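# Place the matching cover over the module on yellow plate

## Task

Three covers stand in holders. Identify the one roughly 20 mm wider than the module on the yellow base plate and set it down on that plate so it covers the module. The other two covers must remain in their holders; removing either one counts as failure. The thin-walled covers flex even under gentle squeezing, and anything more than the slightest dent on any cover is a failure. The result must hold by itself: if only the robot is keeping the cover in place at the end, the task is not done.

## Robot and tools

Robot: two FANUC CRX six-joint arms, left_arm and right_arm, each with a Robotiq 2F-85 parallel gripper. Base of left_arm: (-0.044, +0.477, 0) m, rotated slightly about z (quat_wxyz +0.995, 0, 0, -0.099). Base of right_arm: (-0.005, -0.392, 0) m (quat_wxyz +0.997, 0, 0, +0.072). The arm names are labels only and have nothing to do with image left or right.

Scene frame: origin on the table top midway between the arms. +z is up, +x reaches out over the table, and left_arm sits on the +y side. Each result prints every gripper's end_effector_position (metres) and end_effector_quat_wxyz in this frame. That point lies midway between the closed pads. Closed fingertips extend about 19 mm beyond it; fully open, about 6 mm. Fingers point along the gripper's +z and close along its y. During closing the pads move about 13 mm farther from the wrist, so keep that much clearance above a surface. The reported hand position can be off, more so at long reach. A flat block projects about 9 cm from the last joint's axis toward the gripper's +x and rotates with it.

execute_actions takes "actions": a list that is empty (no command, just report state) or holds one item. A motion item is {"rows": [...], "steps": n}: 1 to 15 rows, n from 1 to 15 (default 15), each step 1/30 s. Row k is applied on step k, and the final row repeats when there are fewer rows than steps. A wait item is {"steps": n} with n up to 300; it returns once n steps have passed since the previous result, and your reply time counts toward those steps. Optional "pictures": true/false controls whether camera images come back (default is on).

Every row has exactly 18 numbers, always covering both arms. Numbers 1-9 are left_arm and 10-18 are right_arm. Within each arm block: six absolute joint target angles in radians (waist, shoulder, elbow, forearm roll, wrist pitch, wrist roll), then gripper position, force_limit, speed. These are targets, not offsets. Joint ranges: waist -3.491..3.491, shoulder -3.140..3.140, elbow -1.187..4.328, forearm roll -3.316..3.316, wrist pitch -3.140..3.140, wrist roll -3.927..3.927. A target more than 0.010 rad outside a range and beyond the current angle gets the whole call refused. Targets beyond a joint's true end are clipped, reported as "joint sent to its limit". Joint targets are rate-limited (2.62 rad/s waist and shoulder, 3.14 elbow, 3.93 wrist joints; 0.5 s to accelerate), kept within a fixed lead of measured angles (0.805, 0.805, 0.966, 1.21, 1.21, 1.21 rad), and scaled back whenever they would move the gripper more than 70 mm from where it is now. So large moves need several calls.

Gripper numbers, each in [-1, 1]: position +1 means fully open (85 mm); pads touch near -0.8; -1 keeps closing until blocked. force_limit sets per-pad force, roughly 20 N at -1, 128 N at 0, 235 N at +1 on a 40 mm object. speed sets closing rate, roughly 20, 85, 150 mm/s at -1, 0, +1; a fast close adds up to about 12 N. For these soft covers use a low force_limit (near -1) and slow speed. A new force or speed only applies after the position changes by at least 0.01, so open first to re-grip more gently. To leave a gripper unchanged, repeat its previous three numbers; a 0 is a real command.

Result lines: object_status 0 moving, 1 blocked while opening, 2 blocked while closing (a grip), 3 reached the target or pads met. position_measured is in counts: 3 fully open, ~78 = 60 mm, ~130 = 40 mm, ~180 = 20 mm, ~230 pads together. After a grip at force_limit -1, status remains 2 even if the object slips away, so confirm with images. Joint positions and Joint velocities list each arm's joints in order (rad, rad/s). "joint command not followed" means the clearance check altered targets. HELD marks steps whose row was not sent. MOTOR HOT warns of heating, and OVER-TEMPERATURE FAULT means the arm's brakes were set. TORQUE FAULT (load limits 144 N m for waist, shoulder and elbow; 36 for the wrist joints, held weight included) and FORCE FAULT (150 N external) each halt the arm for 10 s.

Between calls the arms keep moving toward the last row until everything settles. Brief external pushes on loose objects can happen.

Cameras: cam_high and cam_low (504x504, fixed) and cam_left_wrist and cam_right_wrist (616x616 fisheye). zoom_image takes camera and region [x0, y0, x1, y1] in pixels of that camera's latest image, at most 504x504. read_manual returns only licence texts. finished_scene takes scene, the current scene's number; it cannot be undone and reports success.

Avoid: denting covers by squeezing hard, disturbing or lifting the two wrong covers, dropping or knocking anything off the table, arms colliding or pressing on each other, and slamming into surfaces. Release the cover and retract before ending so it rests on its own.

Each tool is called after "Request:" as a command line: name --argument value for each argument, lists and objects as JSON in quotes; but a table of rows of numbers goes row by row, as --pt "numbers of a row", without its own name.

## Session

Request:
execute_actions --actions '[]'

Scene clock: 0.00 s of 7600.00 s.
left_arm: end_effector_position=(+0.8202, +0.7261, +0.2323) position_measured=3 object_status=3 end_effector_quat_wxyz=(+0.329, -0.033, +0.940, -0.084) | right_arm: end_effector_position=(+0.5194, +0.2151, +0.2722) position_measured=3 object_status=3 end_effector_quat_wxyz=(-0.043, +0.925, +0.368, +0.087)
Joint positions: left_arm=[ 0.765  0.754  0.583  0.583 -0.955 -0.73 ] | right_arm=[ 0.894  0.929  1.296  0.039 -1.746  2.873]
Joint velocities: left_arm=[ 0.     0.     0.001 -0.001  0.001 -0.   ] | right_arm=[-0.     0.     0.     0.     0.    -0.001]
camera_calibration (this result's frames):
cam_left_wrist: T_world_to_cam=[[0.0362282, 0.983973, -0.174601, -0.699553], [0.552069, 0.12593, 0.824234, -0.704796], [0.833011, -0.126252, -0.538659, -0.314906], [0, 0, 0, 1]] pos_world=[0.67676, 0.737339, 0.289148]
cam_right_wrist: T_world_to_cam=[[0.727837, -0.68438, -0.0433166, -0.218681], [-0.682726, -0.729106, 0.0478508, 0.531157], [-0.0643306, -0.00525429, -0.997915, 0.453218], [0, 0, 0, 1]] pos_world=[0.550955, 0.239991, 0.417384]

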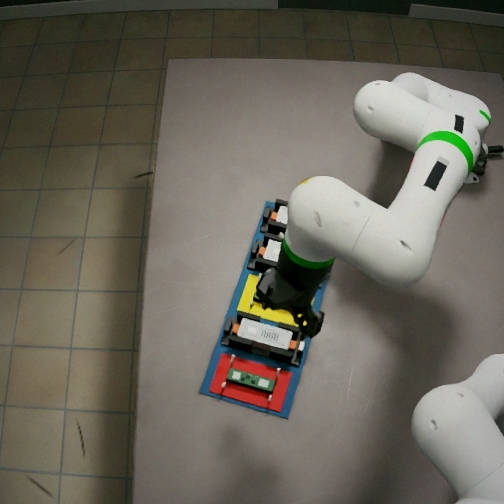

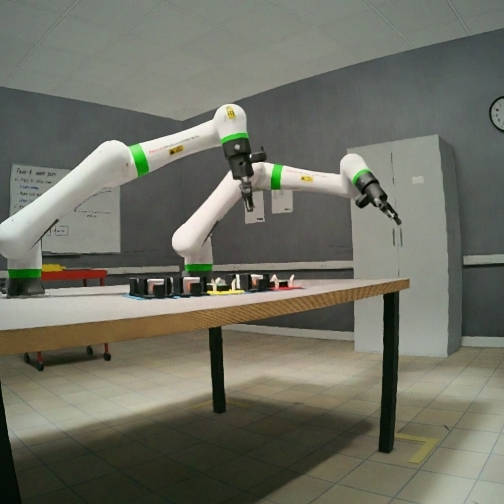

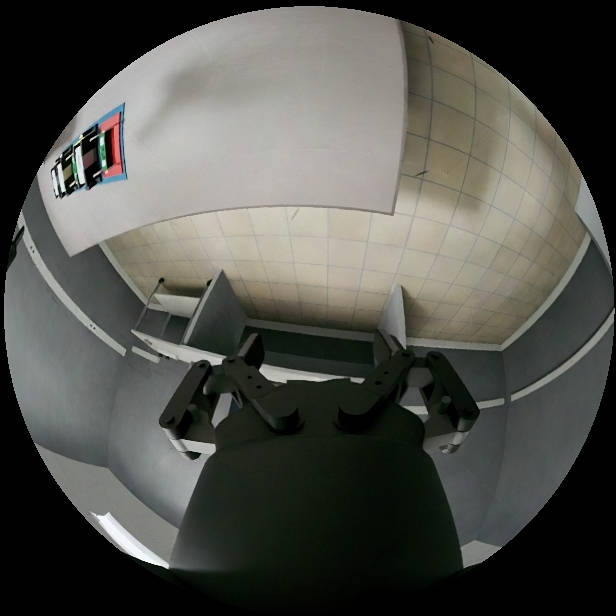

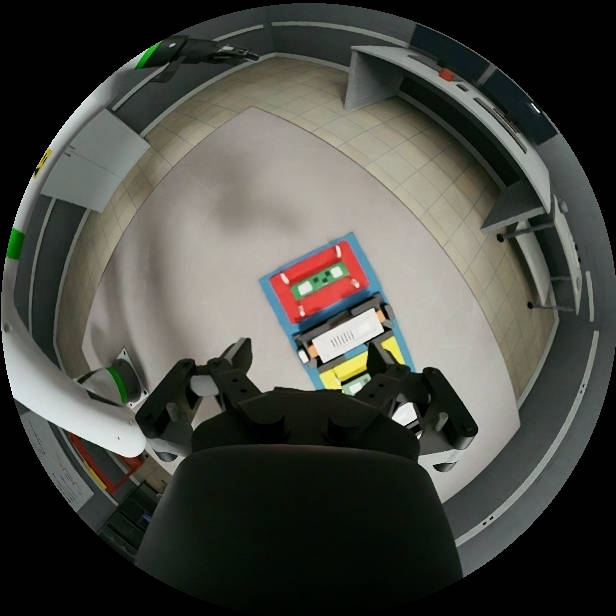

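Request:
execute_actions --actions '[{"rows":[[0.765,0.5,0.583,0.583,-0.955,-0.73,1,0,0,0.722,0.687,0.853,0,-1.737,1,1,0,0]],"steps":15}]' --pictures false

Request:
execute_actions --actions '[{"rows":[[0.9,0.2,0.583,0.583,-0.955,-0.73,1,0,0,0.722,0.687,0.853,0,-1.737,-1.066,1,0,0]],"steps":15}]' --pictures false

Request:
execute_actions --actions '[{"steps":12}]'

Scene clock: 2.13 s of 7600.00 s.
left_arm: end_effector_position=(+0.7901, +0.7069, +0.4354) position_measured=3 object_status=3 end_effector_quat_wxyz=(+0.423, -0.004, +0.906, -0.027) | right_arm: end_effector_position=(+0.5377, +0.1222, +0.2609) position_measured=3 object_status=3 end_effector_quat_wxyz=(-0.032, +0.995, -0.086, +0.029)
Joint positions: left_arm=[ 0.765  0.515  0.583  0.583 -0.955 -0.73 ] | right_arm=[ 0.798  0.794  1.049  0.017 -1.741  2.032]
Joint velocities: left_arm=[-0.001 -0.354  0.     0.001  0.001 -0.001] | right_arm=[-0.238 -0.336 -0.613 -0.054  0.012 -3.028]
Steps of this call (steps 1 to 49: nothing new was sent; steps 50 to 64: all 15 steps of this action). Readings (joint positions | what the end effector reports):
50: left_arm=[0.765 0.754 0.583 0.583 -0.955 -0.730] | right_arm=[0.894 0.929 1.296 0.039 -1.746 2.872] | left_arm position_measured=3 object_status=3 | right_arm position_measured=3 object_status=3
51: left_arm=[0.765 0.750 0.583 0.583 -0.955 -0.730] | right_arm=[0.893 0.928 1.293 0.039 -1.746 2.865] | left_arm position_measured=3 object_status=3 | right_arm position_measured=3 object_status=3
53: left_arm=[0.765 0.723 0.583 0.583 -0.955 -0.730] | right_arm=[0.887 0.920 1.278 0.038 -1.745 2.825] | left_arm position_measured=3 object_status=3 | right_arm position_measured=3 object_status=3
57: left_arm=[0.765 0.643 0.583 0.583 -0.955 -0.730] | right_arm=[0.861 0.883 1.211 0.032 -1.744 2.640] | left_arm position_measured=3 object_status=3 | right_arm position_measured=3 object_status=3
64: the state above

Scene clock: 2.63 s of 7600.00 s.
left_arm: end_effector_position=(+0.6847, +0.7395, +0.6447) position_measured=3 object_status=3 end_effector_quat_wxyz=(+0.518, -0.018, +0.852, +0.067) | right_arm: end_effector_position=(+0.5385, +0.0538, +0.2513) position_measured=3 object_status=3 end_effector_quat_wxyz=(+0.005, -0.517, +0.856, +0.001)
Joint positions: left_arm=[ 0.878  0.248  0.583  0.583 -0.955 -0.73 ] | right_arm=[ 0.731  0.7    0.877  0.002 -1.737  0.211]
Joint velocities: left_arm=[ 0.25  -0.548  0.003 -0.    -0.001 -0.   ] | right_arm=[-0.041 -0.057 -0.105 -0.009  0.002 -3.653]
Steps of this call (steps 1 to 15: all 15 steps of this action). Readings (joint positions | what the end effector reports):
1: left_arm=[0.765 0.505 0.583 0.583 -0.955 -0.730] | right_arm=[0.790 0.783 1.028 0.016 -1.740 1.927] | left_arm position_measured=3 object_status=3 | right_arm position_measured=3 object_status=3
2: left_arm=[0.767 0.493 0.583 0.583 -0.955 -0.730] | right_arm=[0.782 0.772 1.009 0.014 -1.740 1.816] | left_arm position_measured=3 object_status=3 | right_arm position_measured=3 object_status=3
4: left_arm=[0.782 0.455 0.582 0.583 -0.955 -0.730] | right_arm=[0.769 0.753 0.973 0.011 -1.739 1.576] | left_arm position_measured=3 object_status=3 | right_arm position_measured=3 object_status=3
8: left_arm=[0.817 0.380 0.583 0.583 -0.955 -0.730] | right_arm=[0.748 0.724 0.920 0.006 -1.738 1.080] | left_arm position_measured=3 object_status=3 | right_arm position_measured=3 object_status=3
15: the state above

Scene clock: 3.03 s of 7600.00 s.
left_arm: end_effector_position=(+0.6613, +0.7407, +0.6794) position_measured=3 object_status=3 end_effector_quat_wxyz=(+0.533, -0.021, +0.841, +0.085) | right_arm: end_effector_position=(+0.5378, +0.0447, +0.2500) position_measured=3 object_status=3 end_effector_quat_wxyz=(+0.000, +0.034, +0.999, +0.000)
Joint positions: left_arm=[ 0.9    0.2    0.583  0.583 -0.955 -0.73 ] | right_arm=[ 0.723  0.688  0.854  0.    -1.737 -0.934]
Joint velocities: left_arm=[-0.001  0.    -0.     0.    -0.001 -0.   ] | right_arm=[-0.008 -0.012 -0.02  -0.001  0.    -1.402]
Steps of this call (steps 1 to 12: the robot went on to your last target). Readings (joint positions | what the end effector reports):
1: left_arm=[0.886 0.230 0.583 0.583 -0.955 -0.730] | right_arm=[0.730 0.698 0.874 0.002 -1.737 0.087] | left_arm position_measured=3 object_status=3 | right_arm position_measured=3 object_status=3
2: left_arm=[0.892 0.216 0.583 0.583 -0.955 -0.730] | right_arm=[0.729 0.697 0.871 0.002 -1.737 -0.037] | left_arm position_measured=3 object_status=3 | right_arm position_measured=3 object_status=3
4: left_arm=[0.899 0.201 0.583 0.583 -0.955 -0.730] | right_arm=[0.727 0.694 0.866 0.001 -1.737 -0.277] | left_arm position_measured=3 object_status=3 | right_arm position_measured=3 object_status=3
8: left_arm=[0.900 0.200 0.583 0.583 -0.955 -0.730] | right_arm=[0.724 0.690 0.859 0.001 -1.737 -0.674] | left_arm position_measured=3 object_status=3 | right_arm position_measured=3 object_status=3
12: the state above
camera_calibration (this result's frames):
cam_left_wrist: T_world_to_cam=[[-0.0899581, 0.985277, 0.145386, -0.765031], [0.137493, -0.132295, 0.981628, -0.628907], [0.986409, 0.108295, -0.123567, -0.496951], [0, 0, 0, 1]] pos_world=[0.507847, 0.724383, 0.667171]
cam_right_wrist: T_world_to_cam=[[0.0177665, 0.999111, -0.0382324, -0.0442839], [0.970474, -0.00803237, 0.24107, -0.549082], [0.240549, -0.0413865, -0.969754, 0.261932], [0, 0, 0, 1]] pos_world=[0.47065, 0.0506746, 0.384684]

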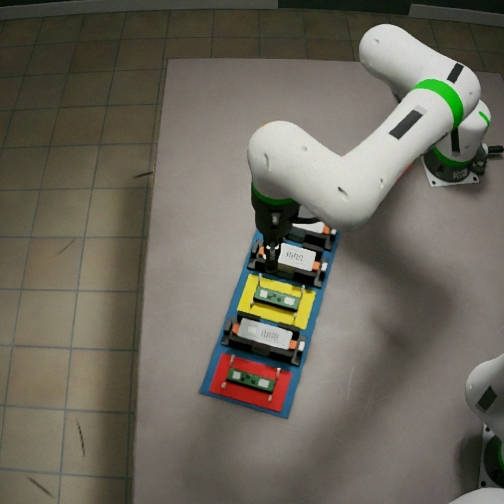

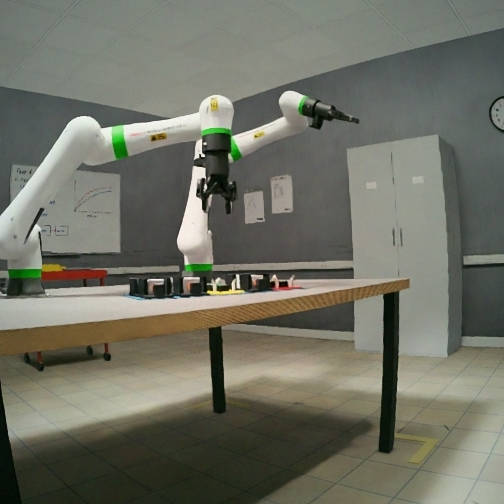

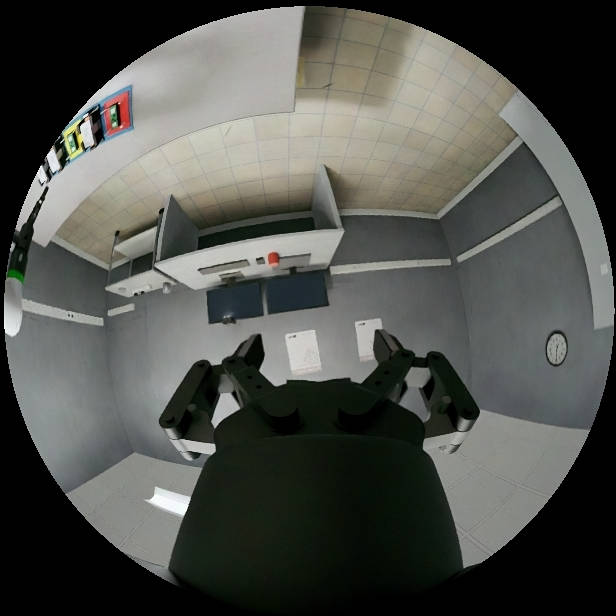

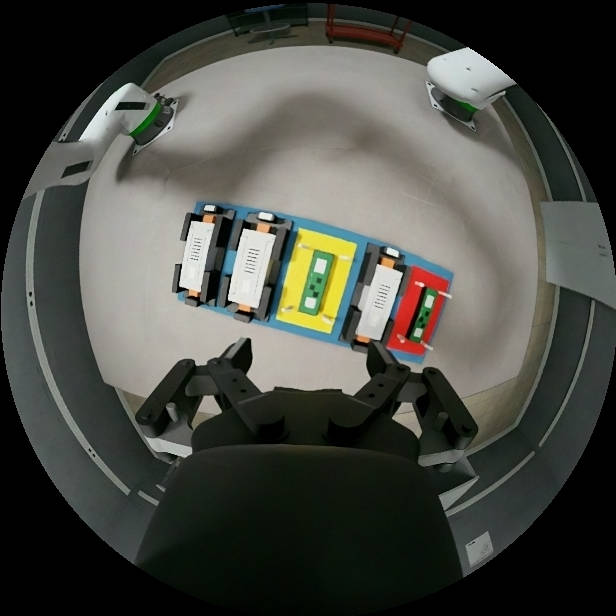

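Request:
execute_actions --actions '[]'

Request:
zoom_image --camera "cam_right_wrist" --region '[150,160,470,380]'

Scene clock: 4.37 s of 7600.00 s.
left_arm: end_effector_position=(+0.6612, +0.7407, +0.6794) position_measured=3 object_status=3 end_effector_quat_wxyz=(+0.533, -0.021, +0.841, +0.085) | right_arm: end_effector_position=(+0.5378, +0.0442, +0.2499) position_measured=3 object_status=3 end_effector_quat_wxyz=(-0.000, +0.100, +0.995, -0.000)
Joint positions: left_arm=[ 0.9    0.2    0.583  0.583 -0.955 -0.73 ] | right_arm=[ 0.722  0.687  0.853 -0.    -1.737 -1.066]
Joint velocities: left_arm=[-0.001 -0.     0.    -0.001  0.     0.   ] | right_arm=[ 0.     0.    -0.     0.001  0.    -0.001]
Steps of this call (steps 1 to 30: the robot went on to your last target; steps 31 to 40: nothing new was sent). Readings (joint positions | what the end effector reports):
1: left_arm=[0.900 0.200 0.583 0.583 -0.955 -0.730] | right_arm=[0.722 0.687 0.854 0.000 -1.737 -0.977] | left_arm position_measured=3 object_status=3 | right_arm position_measured=3 object_status=3
2: left_arm=[0.900 0.200 0.583 0.583 -0.955 -0.730] | right_arm=[0.722 0.687 0.853 0.000 -1.737 -1.012] | left_arm position_measured=3 object_status=3 | right_arm position_measured=3 object_status=3
4: left_arm=[0.900 0.200 0.583 0.583 -0.955 -0.730] | right_arm=[0.722 0.687 0.853 0.000 -1.737 -1.055] | left_arm position_measured=3 object_status=3 | right_arm position_measured=3 object_status=3
8: left_arm=[0.900 0.200 0.583 0.583 -0.955 -0.730] | right_arm=[0.722 0.687 0.853 -0.000 -1.737 -1.066] | left_arm position_measured=3 object_status=3 | right_arm position_measured=3 object_status=3
40: the state above
All arms were judged still, so your last target was given up. Only a new action makes them travel on or press farther. Fingers that are still opening or closing keep moving.
camera_calibration (this result's frames):
cam_left_wrist: T_world_to_cam=[[-0.0899946, 0.985273, 0.145388, -0.764992], [0.137505, -0.13229, 0.981627, -0.628921], [0.986404, 0.108333, -0.123575, -0.496904], [0, 0, 0, 1]] pos_world=[0.507783, 0.724357, 0.667182]
cam_right_wrist: T_world_to_cam=[[0.149463, 0.988012, -0.0386295, -0.113961], [0.961046, -0.135976, 0.240629, -0.538192], [0.232491, -0.0730898, -0.969848, 0.267596], [0, 0, 0, 1]] pos_world=[0.472046, 0.0589721, 0.38463]

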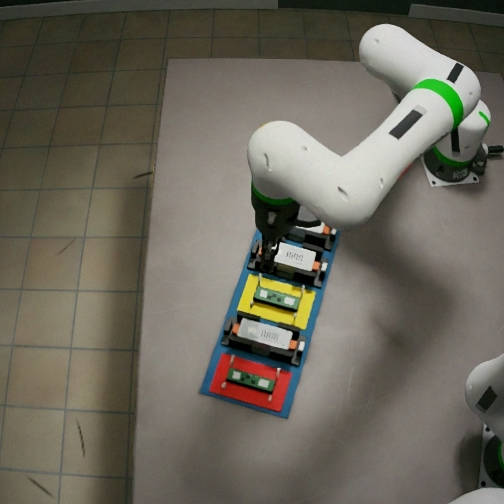

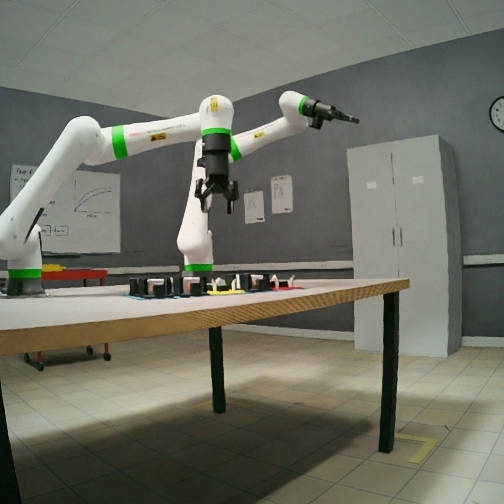

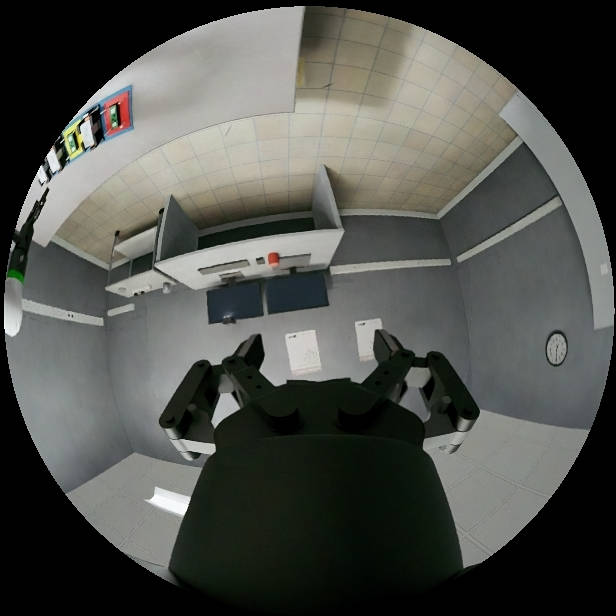

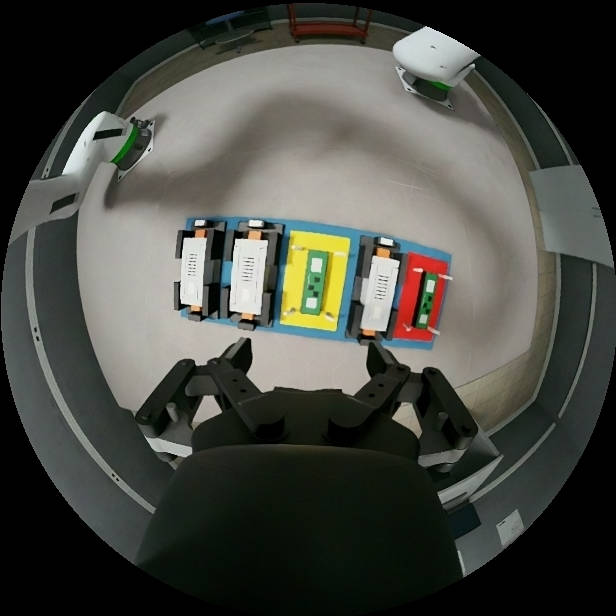

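Region (150, 160, 470, 380) of cam_right_wrist's 616x616 image, scaled by 1.575, with more detail than that image has; it fills the top 346 rows of this view, and the rest is white.

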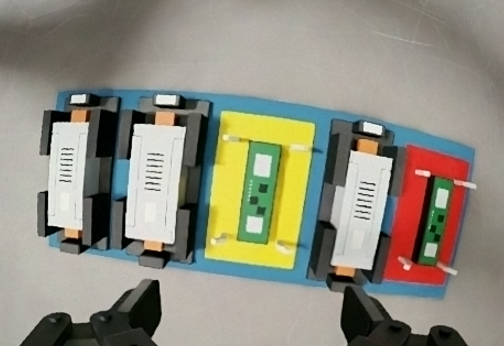

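Request:
execute_actions --actions '[{"rows":[[0.9,0.2,0.583,0.583,-0.955,-0.73,1,0,0,0.7566,0.6225,0.564,0,-1.5123,-1.221,1,0,0]],"steps":15}]' --pictures false

Request:
execute_actions --actions '[{"steps":8}]'

Request:
zoom_image --camera "cam_right_wrist" --region '[100,160,520,380]'

Scene clock: 6.27 s of 7600.00 s.
left_arm: end_effector_position=(+0.6612, +0.7407, +0.6794) position_measured=3 object_status=3 end_effector_quat_wxyz=(+0.533, -0.021, +0.841, +0.085) | right_arm: end_effector_position=(+0.5126, +0.0504, +0.1700) position_measured=3 object_status=3 end_effector_quat_wxyz=(+0.000, +0.160, +0.987, +0.000)
Joint positions: left_arm=[ 0.9    0.2    0.583  0.583 -0.955 -0.73 ] | right_arm=[ 0.757  0.622  0.564 -0.    -1.512 -1.221]
Joint velocities: left_arm=[-0.    -0.     0.001  0.001 -0.001  0.   ] | right_arm=[ 0.    -0.005 -0.004  0.     0.004 -0.003]
Steps of this call (steps 1 to 42: nothing new was sent; steps 43 to 57: all 15 steps of this action). Readings (joint positions | what the end effector reports):
43: left_arm=[0.900 0.200 0.583 0.583 -0.955 -0.730] | right_arm=[0.722 0.687 0.852 -0.000 -1.736 -1.066] | left_arm position_measured=3 object_status=3 | right_arm position_measured=3 object_status=3
44: left_arm=[0.900 0.200 0.583 0.583 -0.955 -0.730] | right_arm=[0.722 0.685 0.847 -0.000 -1.732 -1.070] | left_arm position_measured=3 object_status=3 | right_arm position_measured=3 object_status=3
46: left_arm=[0.900 0.200 0.583 0.583 -0.955 -0.730] | right_arm=[0.726 0.678 0.815 -0.000 -1.707 -1.087] | left_arm position_measured=3 object_status=3 | right_arm position_measured=3 object_status=3
50: left_arm=[0.900 0.200 0.583 0.583 -0.955 -0.730] | right_arm=[0.743 0.647 0.674 -0.000 -1.598 -1.162] | left_arm position_measured=3 object_status=3 | right_arm position_measured=3 object_status=3
57: the state above

Scene clock: 6.53 s of 7600.00 s.
left_arm: end_effector_position=(+0.6612, +0.7407, +0.6794) position_measured=3 object_status=3 end_effector_quat_wxyz=(+0.533, -0.021, +0.841, +0.085) | right_arm: end_effector_position=(+0.5126, +0.0503, +0.1698) position_measured=3 object_status=3 end_effector_quat_wxyz=(+0.000, +0.160, +0.987, +0.000)
Joint positions: left_arm=[ 0.9    0.2    0.583  0.583 -0.955 -0.73 ] | right_arm=[ 0.757  0.622  0.564 -0.    -1.512 -1.221]
Joint velocities: left_arm=[ 0.     0.    -0.001 -0.001 -0.001 -0.001] | right_arm=[-0.  0. -0.  0.  0. -0.]
Steps of this call (steps 1 to 8: the robot went on to your last target). Readings (joint positions | what the end effector reports):
1: left_arm=[0.900 0.200 0.583 0.583 -0.955 -0.730] | right_arm=[0.757 0.622 0.564 -0.000 -1.512 -1.221] | left_arm position_measured=3 object_status=3 | right_arm position_measured=3 object_status=3
2: left_arm=[0.900 0.200 0.583 0.583 -0.955 -0.730] | right_arm=[0.757 0.622 0.564 -0.000 -1.512 -1.221] | left_arm position_measured=3 object_status=3 | right_arm position_measured=3 object_status=3
4: left_arm=[0.900 0.200 0.583 0.583 -0.955 -0.730] | right_arm=[0.757 0.622 0.564 -0.000 -1.512 -1.221] | left_arm position_measured=3 object_status=3 | right_arm position_measured=3 object_status=3
8: the state above
camera_calibration (this result's frames):
cam_left_wrist: T_world_to_cam=[[-0.0899792, 0.985276, 0.14538, -0.764994], [0.137523, -0.132283, 0.981626, -0.628932], [0.986403, 0.108319, -0.123595, -0.496877], [0, 0, 0, 1]] pos_world=[0.50778, 0.724354, 0.667179]
cam_right_wrist: T_world_to_cam=[[0.267077, 0.962911, -0.0383594, -0.178452], [0.937702, -0.250494, 0.240766, -0.476175], [0.222227, -0.100273, -0.969825, 0.202921], [0, 0, 0, 1]] pos_world=[0.449076, 0.0729021, 0.304599]

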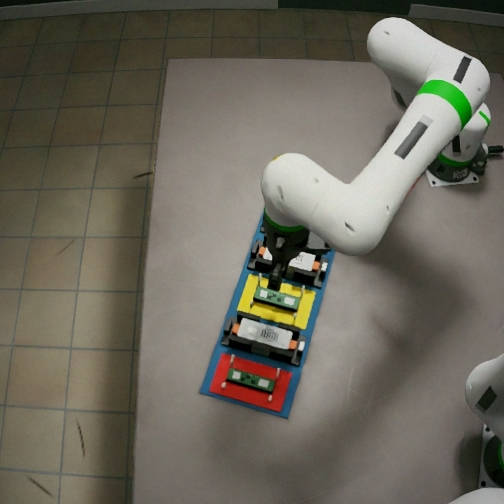

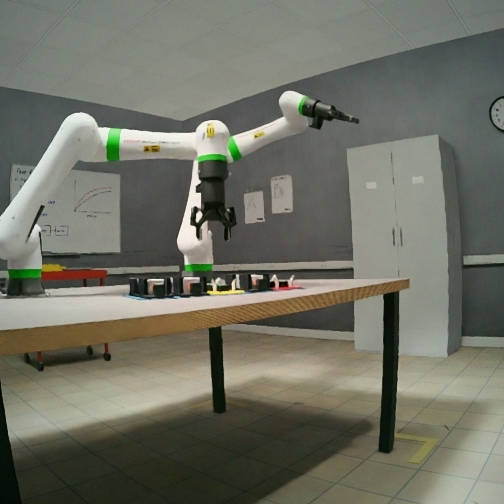

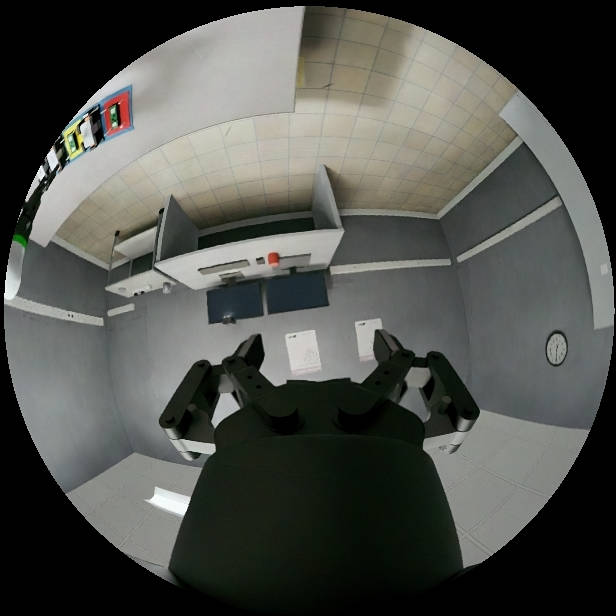

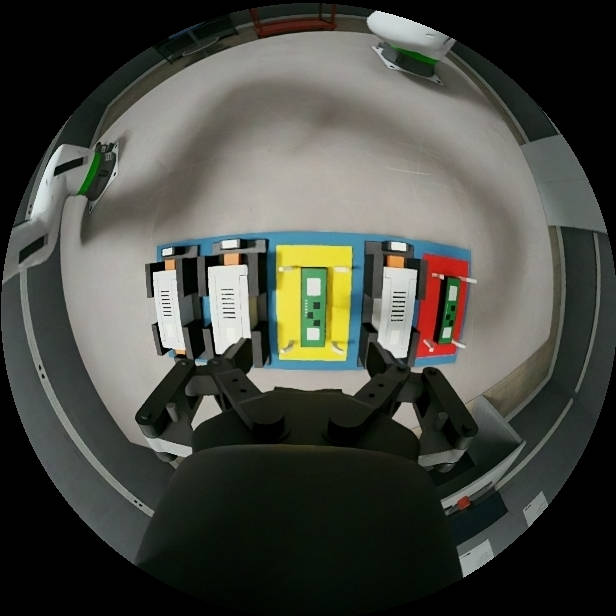

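Region (100, 160, 520, 380) of cam_right_wrist's 616x616 image, scaled by 1.200, with more detail than that image has; it fills the top 264 rows of this view, and the rest is white.

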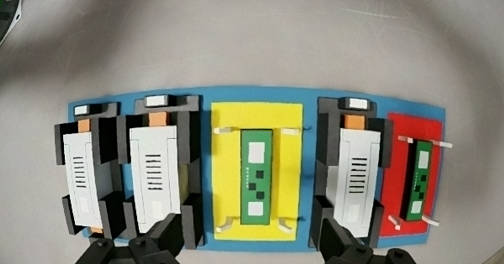

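Request:
zoom_image --camera "cam_right_wrist" --region '[140,230,430,370]'

Request:
zoom_image --camera "cam_high" --region '[190,200,350,420]'

Region (140, 230, 430, 370) of cam_right_wrist's 616x616 image, scaled by 1.738, with more detail than that image has; it fills the top 243 rows of this view, and the rest is white.

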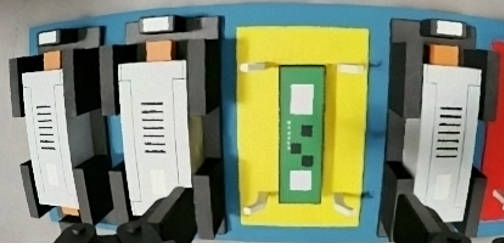

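Region (190, 200, 350, 420) of cam_high's 504x504 image, scaled by 2.291, with more detail than that image has; it fills the left 367 columns of this view, and the rest is white.

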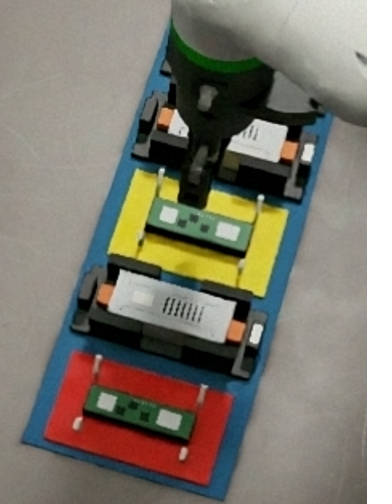

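Request:
execute_actions --actions '[{"rows":[[0.9,0.2,0.583,0.583,-0.955,-0.73,1,0,0,0.6793,0.4188,0.1443,0,-1.2963,-1.143,0.5,-1,0]],"steps":15}]' --pictures false

Request:
execute_actions --actions '[{"steps":8}]'

Request:
zoom_image --camera "cam_right_wrist" --region '[200,220,420,420]'

Scene clock: 10.67 s of 7600.00 s.
left_arm: end_effector_position=(+0.6612, +0.7407, +0.6794) position_measured=3 object_status=3 end_effector_quat_wxyz=(+0.533, -0.021, +0.841, +0.085) | right_arm: end_effector_position=(+0.4868, -0.0521, +0.1215) position_measured=66 object_status=0 end_effector_quat_wxyz=(+0.000, +0.159, +0.987, +0.000)
Joint positions: left_arm=[ 0.9    0.2    0.583  0.583 -0.955 -0.73 ] | right_arm=[ 0.681  0.424  0.156  0.    -1.302 -1.145]
Joint velocities: left_arm=[-0. -0. -0.  0. -0.  0.] | right_arm=[-0.066 -0.174 -0.357 -0.     0.183  0.067]
Steps of this call (steps 1 to 15: the robot went on to your last target; steps 16 to 90: nothing new was sent; then 0.63 s passed at rest; steps 91 to 105: all 15 steps of this action). Readings (joint positions | what the end effector reports):
91: left_arm=[0.900 0.200 0.583 0.583 -0.955 -0.730] | right_arm=[0.757 0.622 0.563 0.000 -1.512 -1.221] | left_arm position_measured=3 object_status=3 | right_arm position_measured=3 object_status=0
92: left_arm=[0.900 0.200 0.583 0.583 -0.955 -0.730] | right_arm=[0.756 0.620 0.558 0.000 -1.509 -1.221] | left_arm position_measured=3 object_status=3 | right_arm position_measured=5 object_status=0
94: left_arm=[0.900 0.200 0.583 0.583 -0.955 -0.730] | right_arm=[0.750 0.604 0.526 0.000 -1.492 -1.215] | left_arm position_measured=3 object_status=3 | right_arm position_measured=15 object_status=0
98: left_arm=[0.900 0.200 0.583 0.583 -0.955 -0.730] | right_arm=[0.723 0.534 0.381 0.000 -1.418 -1.187] | left_arm position_measured=3 object_status=3 | right_arm position_measured=44 object_status=0
105: the state above

Scene clock: 10.93 s of 7600.00 s.
left_arm: end_effector_position=(+0.6612, +0.7407, +0.6794) position_measured=3 object_status=3 end_effector_quat_wxyz=(+0.533, -0.021, +0.841, +0.085) | right_arm: end_effector_position=(+0.4856, -0.0552, +0.1198) position_measured=66 object_status=3 end_effector_quat_wxyz=(+0.000, +0.159, +0.987, -0.000)
Joint positions: left_arm=[ 0.9    0.2    0.583  0.583 -0.955 -0.73 ] | right_arm=[ 0.679  0.419  0.144  0.    -1.296 -1.143]
Joint velocities: left_arm=[-0.  0. -0. -0.  0.  0.] | right_arm=[-0.    -0.001 -0.001 -0.     0.    -0.002]
Steps of this call (steps 1 to 8: the robot went on to your last target). Readings (joint positions | what the end effector reports):
1: left_arm=[0.900 0.200 0.583 0.583 -0.955 -0.730] | right_arm=[0.680 0.420 0.148 0.000 -1.298 -1.144] | left_arm position_measured=3 object_status=3 | right_arm position_measured=66 object_status=0
2: left_arm=[0.900 0.200 0.583 0.583 -0.955 -0.730] | right_arm=[0.679 0.419 0.145 0.000 -1.297 -1.143] | left_arm position_measured=3 object_status=3 | right_arm position_measured=66 object_status=0
4: left_arm=[0.900 0.200 0.583 0.583 -0.955 -0.730] | right_arm=[0.679 0.419 0.145 0.000 -1.296 -1.143] | left_arm position_measured=3 object_status=3 | right_arm position_measured=66 object_status=0
8: the state above
camera_calibration (this result's frames):
cam_left_wrist: T_world_to_cam=[[-0.089979, 0.985276, 0.14538, -0.764994], [0.137523, -0.132283, 0.981626, -0.628932], [0.986403, 0.108319, -0.123595, -0.496877], [0, 0, 0, 1]] pos_world=[0.50778, 0.724354, 0.667179]
cam_right_wrist: T_world_to_cam=[[0.266297, 0.963121, -0.0385258, -0.0711572], [0.937917, -0.249698, 0.240755, -0.465281], [0.222257, -0.100247, -0.969821, 0.149804], [0, 0, 0, 1]] pos_world=[0.422049, -0.0326295, 0.254561]

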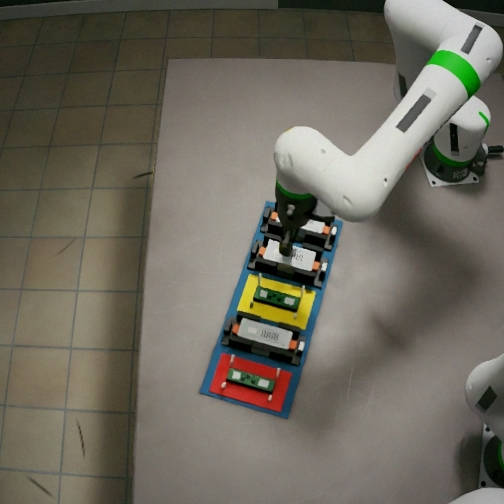

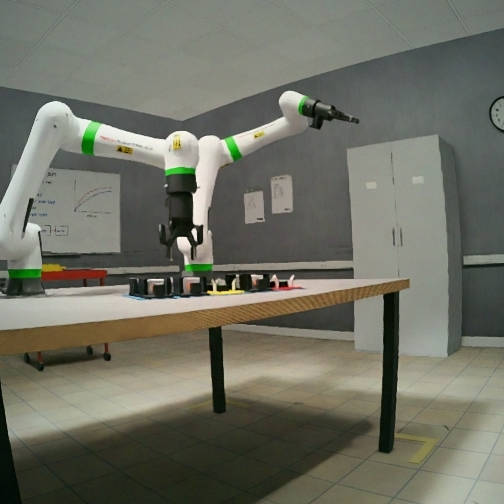

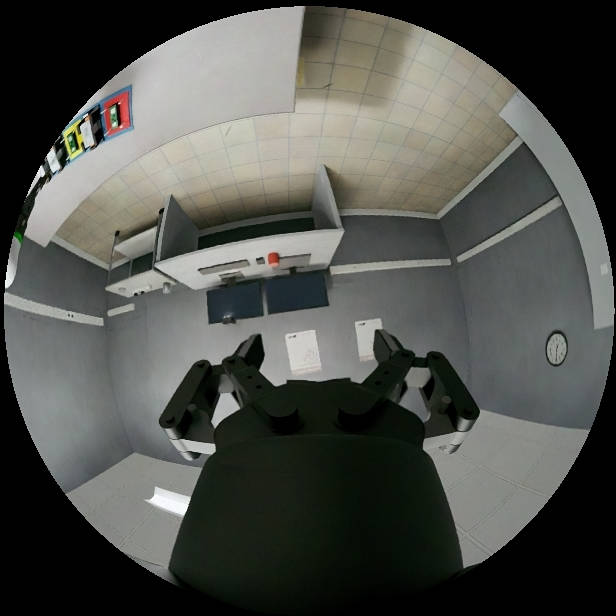

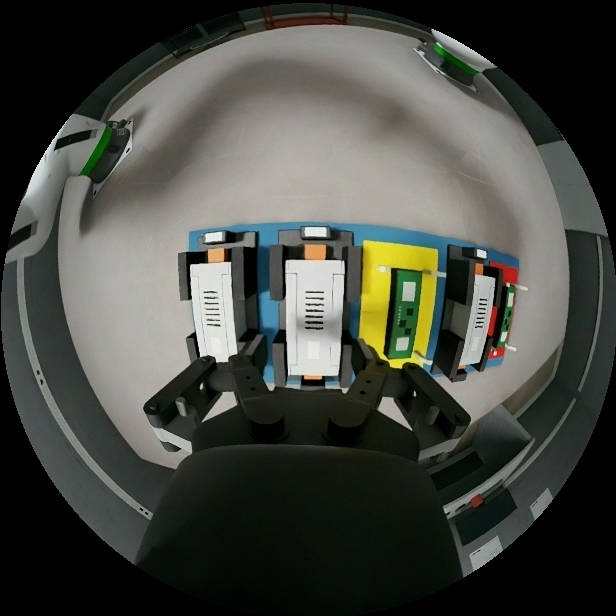

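Region (200, 220, 420, 420) of cam_right_wrist's 616x616 image, scaled by 2.291, with more detail than that image has; it fills the top 458 rows of this view, and the rest is white.

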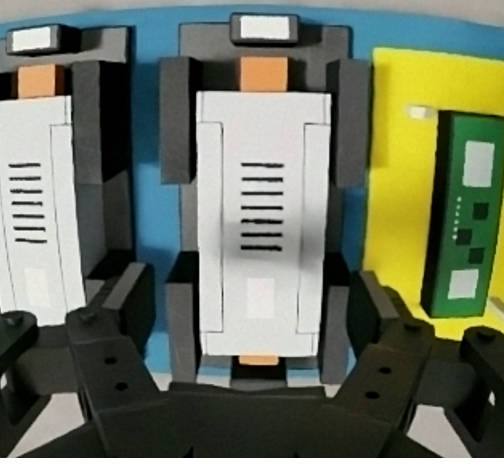

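Request:
execute_actions --actions '[{"rows":[[0.9,0.2,0.583,0.583,-0.955,-0.73,1,0,0,0.7462,0.6514,0.4924,0,-1.4118,-1.21,0.5,-1,0]],"steps":15}]' --pictures false

Request:
execute_actions --actions '[{"steps":10}]'

Request:
zoom_image --camera "cam_right_wrist" --region '[200,220,420,420]'

Scene clock: 13.77 s of 7600.00 s.
left_arm: end_effector_position=(+0.6612, +0.7407, +0.6794) position_measured=3 object_status=3 end_effector_quat_wxyz=(+0.533, -0.021, +0.841, +0.085) | right_arm: end_effector_position=(+0.5200, +0.0483, +0.1196) position_measured=66 object_status=3 end_effector_quat_wxyz=(-0.000, +0.159, +0.987, -0.000)
Joint positions: left_arm=[ 0.9    0.2    0.583  0.583 -0.955 -0.73 ] | right_arm=[ 0.746  0.651  0.491 -0.    -1.411 -1.21 ]
Joint velocities: left_arm=[-0.001 -0.    -0.001 -0.     0.     0.   ] | right_arm=[ 0.011  0.041  0.062  0.    -0.021 -0.012]
Steps of this call (steps 1 to 30: the robot went on to your last target; steps 31 to 70: nothing new was sent; steps 71 to 85: all 15 steps of this action). Readings (joint positions | what the end effector reports):
71: left_arm=[0.900 0.200 0.583 0.583 -0.955 -0.730] | right_arm=[0.679 0.419 0.145 -0.000 -1.296 -1.143] | left_arm position_measured=3 object_status=3 | right_arm position_measured=66 object_status=3
72: left_arm=[0.900 0.200 0.583 0.583 -0.955 -0.730] | right_arm=[0.680 0.423 0.150 -0.000 -1.298 -1.143] | left_arm position_measured=3 object_status=3 | right_arm position_measured=66 object_status=3
74: left_arm=[0.900 0.200 0.583 0.583 -0.955 -0.730] | right_arm=[0.686 0.444 0.183 -0.000 -1.309 -1.150] | left_arm position_measured=3 object_status=3 | right_arm position_measured=66 object_status=3
78: left_arm=[0.900 0.200 0.583 0.583 -0.955 -0.730] | right_arm=[0.714 0.539 0.324 -0.000 -1.356 -1.177] | left_arm position_measured=3 object_status=3 | right_arm position_measured=66 object_status=3
85: the state above

Scene clock: 14.10 s of 7600.00 s.
left_arm: end_effector_position=(+0.6612, +0.7407, +0.6794) position_measured=3 object_status=3 end_effector_quat_wxyz=(+0.533, -0.021, +0.841, +0.085) | right_arm: end_effector_position=(+0.5202, +0.0487, +0.1198) position_measured=66 object_status=3 end_effector_quat_wxyz=(-0.000, +0.159, +0.987, +0.000)
Joint positions: left_arm=[ 0.9    0.2    0.583  0.583 -0.955 -0.73 ] | right_arm=[ 0.746  0.651  0.492 -0.    -1.412 -1.21 ]
Joint velocities: left_arm=[-0.     0.     0.001  0.     0.    -0.   ] | right_arm=[0.    0.001 0.    0.001 0.    0.   ]
Steps of this call (steps 1 to 10: the robot went on to your last target). Readings (joint positions | what the end effector reports):
1: left_arm=[0.900 0.200 0.583 0.583 -0.955 -0.730] | right_arm=[0.746 0.651 0.492 -0.000 -1.412 -1.210] | left_arm position_measured=3 object_status=3 | right_arm position_measured=66 object_status=3
2: left_arm=[0.900 0.200 0.583 0.583 -0.955 -0.730] | right_arm=[0.746 0.651 0.492 -0.000 -1.412 -1.210] | left_arm position_measured=3 object_status=3 | right_arm position_measured=66 object_status=3
4: left_arm=[0.900 0.200 0.583 0.583 -0.955 -0.730] | right_arm=[0.746 0.651 0.492 -0.000 -1.412 -1.210] | left_arm position_measured=3 object_status=3 | right_arm position_measured=66 object_status=3
8: left_arm=[0.900 0.200 0.583 0.583 -0.955 -0.730] | right_arm=[0.746 0.651 0.492 -0.000 -1.412 -1.210] | left_arm position_measured=3 object_status=3 | right_arm position_measured=66 object_status=3
10: the state above
camera_calibration (this result's frames):
cam_left_wrist: T_world_to_cam=[[-0.089979, 0.985276, 0.14538, -0.764994], [0.137523, -0.132283, 0.981626, -0.628932], [0.986403, 0.108319, -0.123595, -0.496877], [0, 0, 0, 1]] pos_world=[0.50778, 0.724354, 0.667179]
cam_right_wrist: T_world_to_cam=[[0.266529, 0.963063, -0.0383765, -0.180536], [0.937855, -0.24996, 0.240724, -0.471797], [0.222239, -0.100151, -0.969835, 0.152549], [0, 0, 0, 1]] pos_world=[0.456693, 0.0712153, 0.254592]

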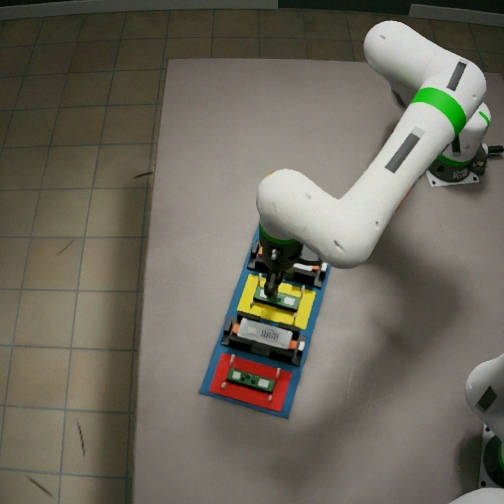

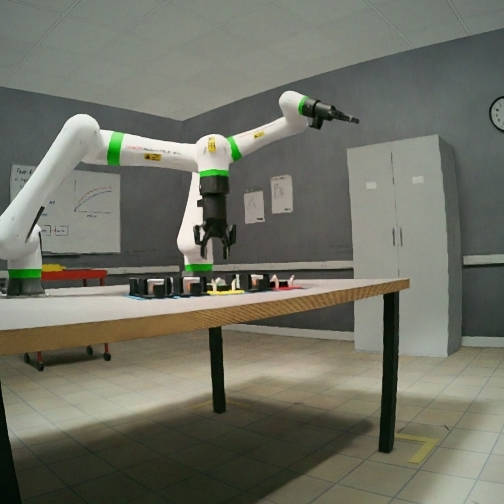

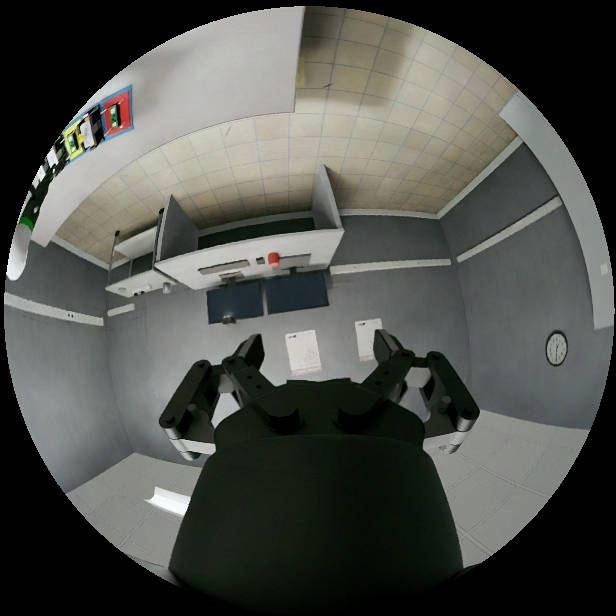

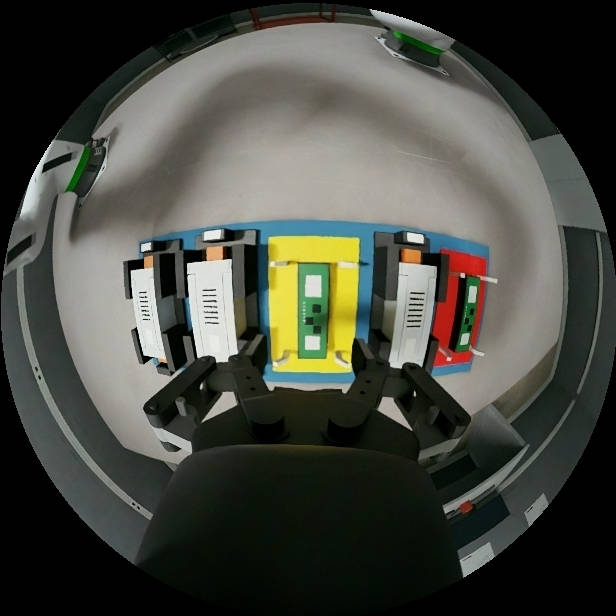

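Region (200, 220, 420, 420) of cam_right_wrist's 616x616 image, scaled by 2.291, with more detail than that image has; it fills the top 458 rows of this view, and the rest is white.

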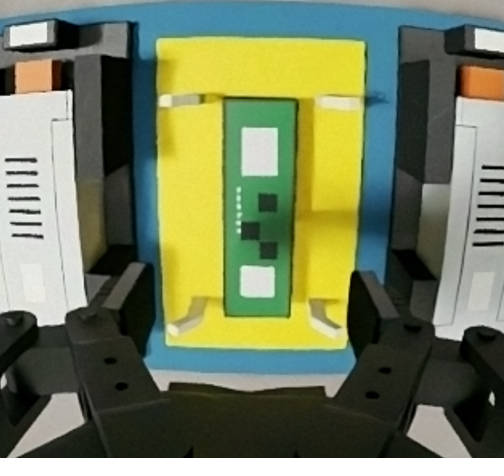

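Request:
zoom_image --camera "cam_low" --region '[120,260,310,310]'

Region (120, 260, 310, 310) of cam_low's 504x504 image, scaled by 2.653, with more detail than that image has; it fills the top 133 rows of this view, and the rest is white.

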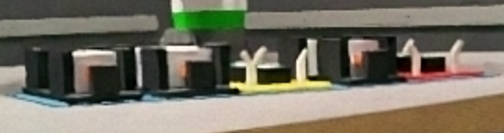

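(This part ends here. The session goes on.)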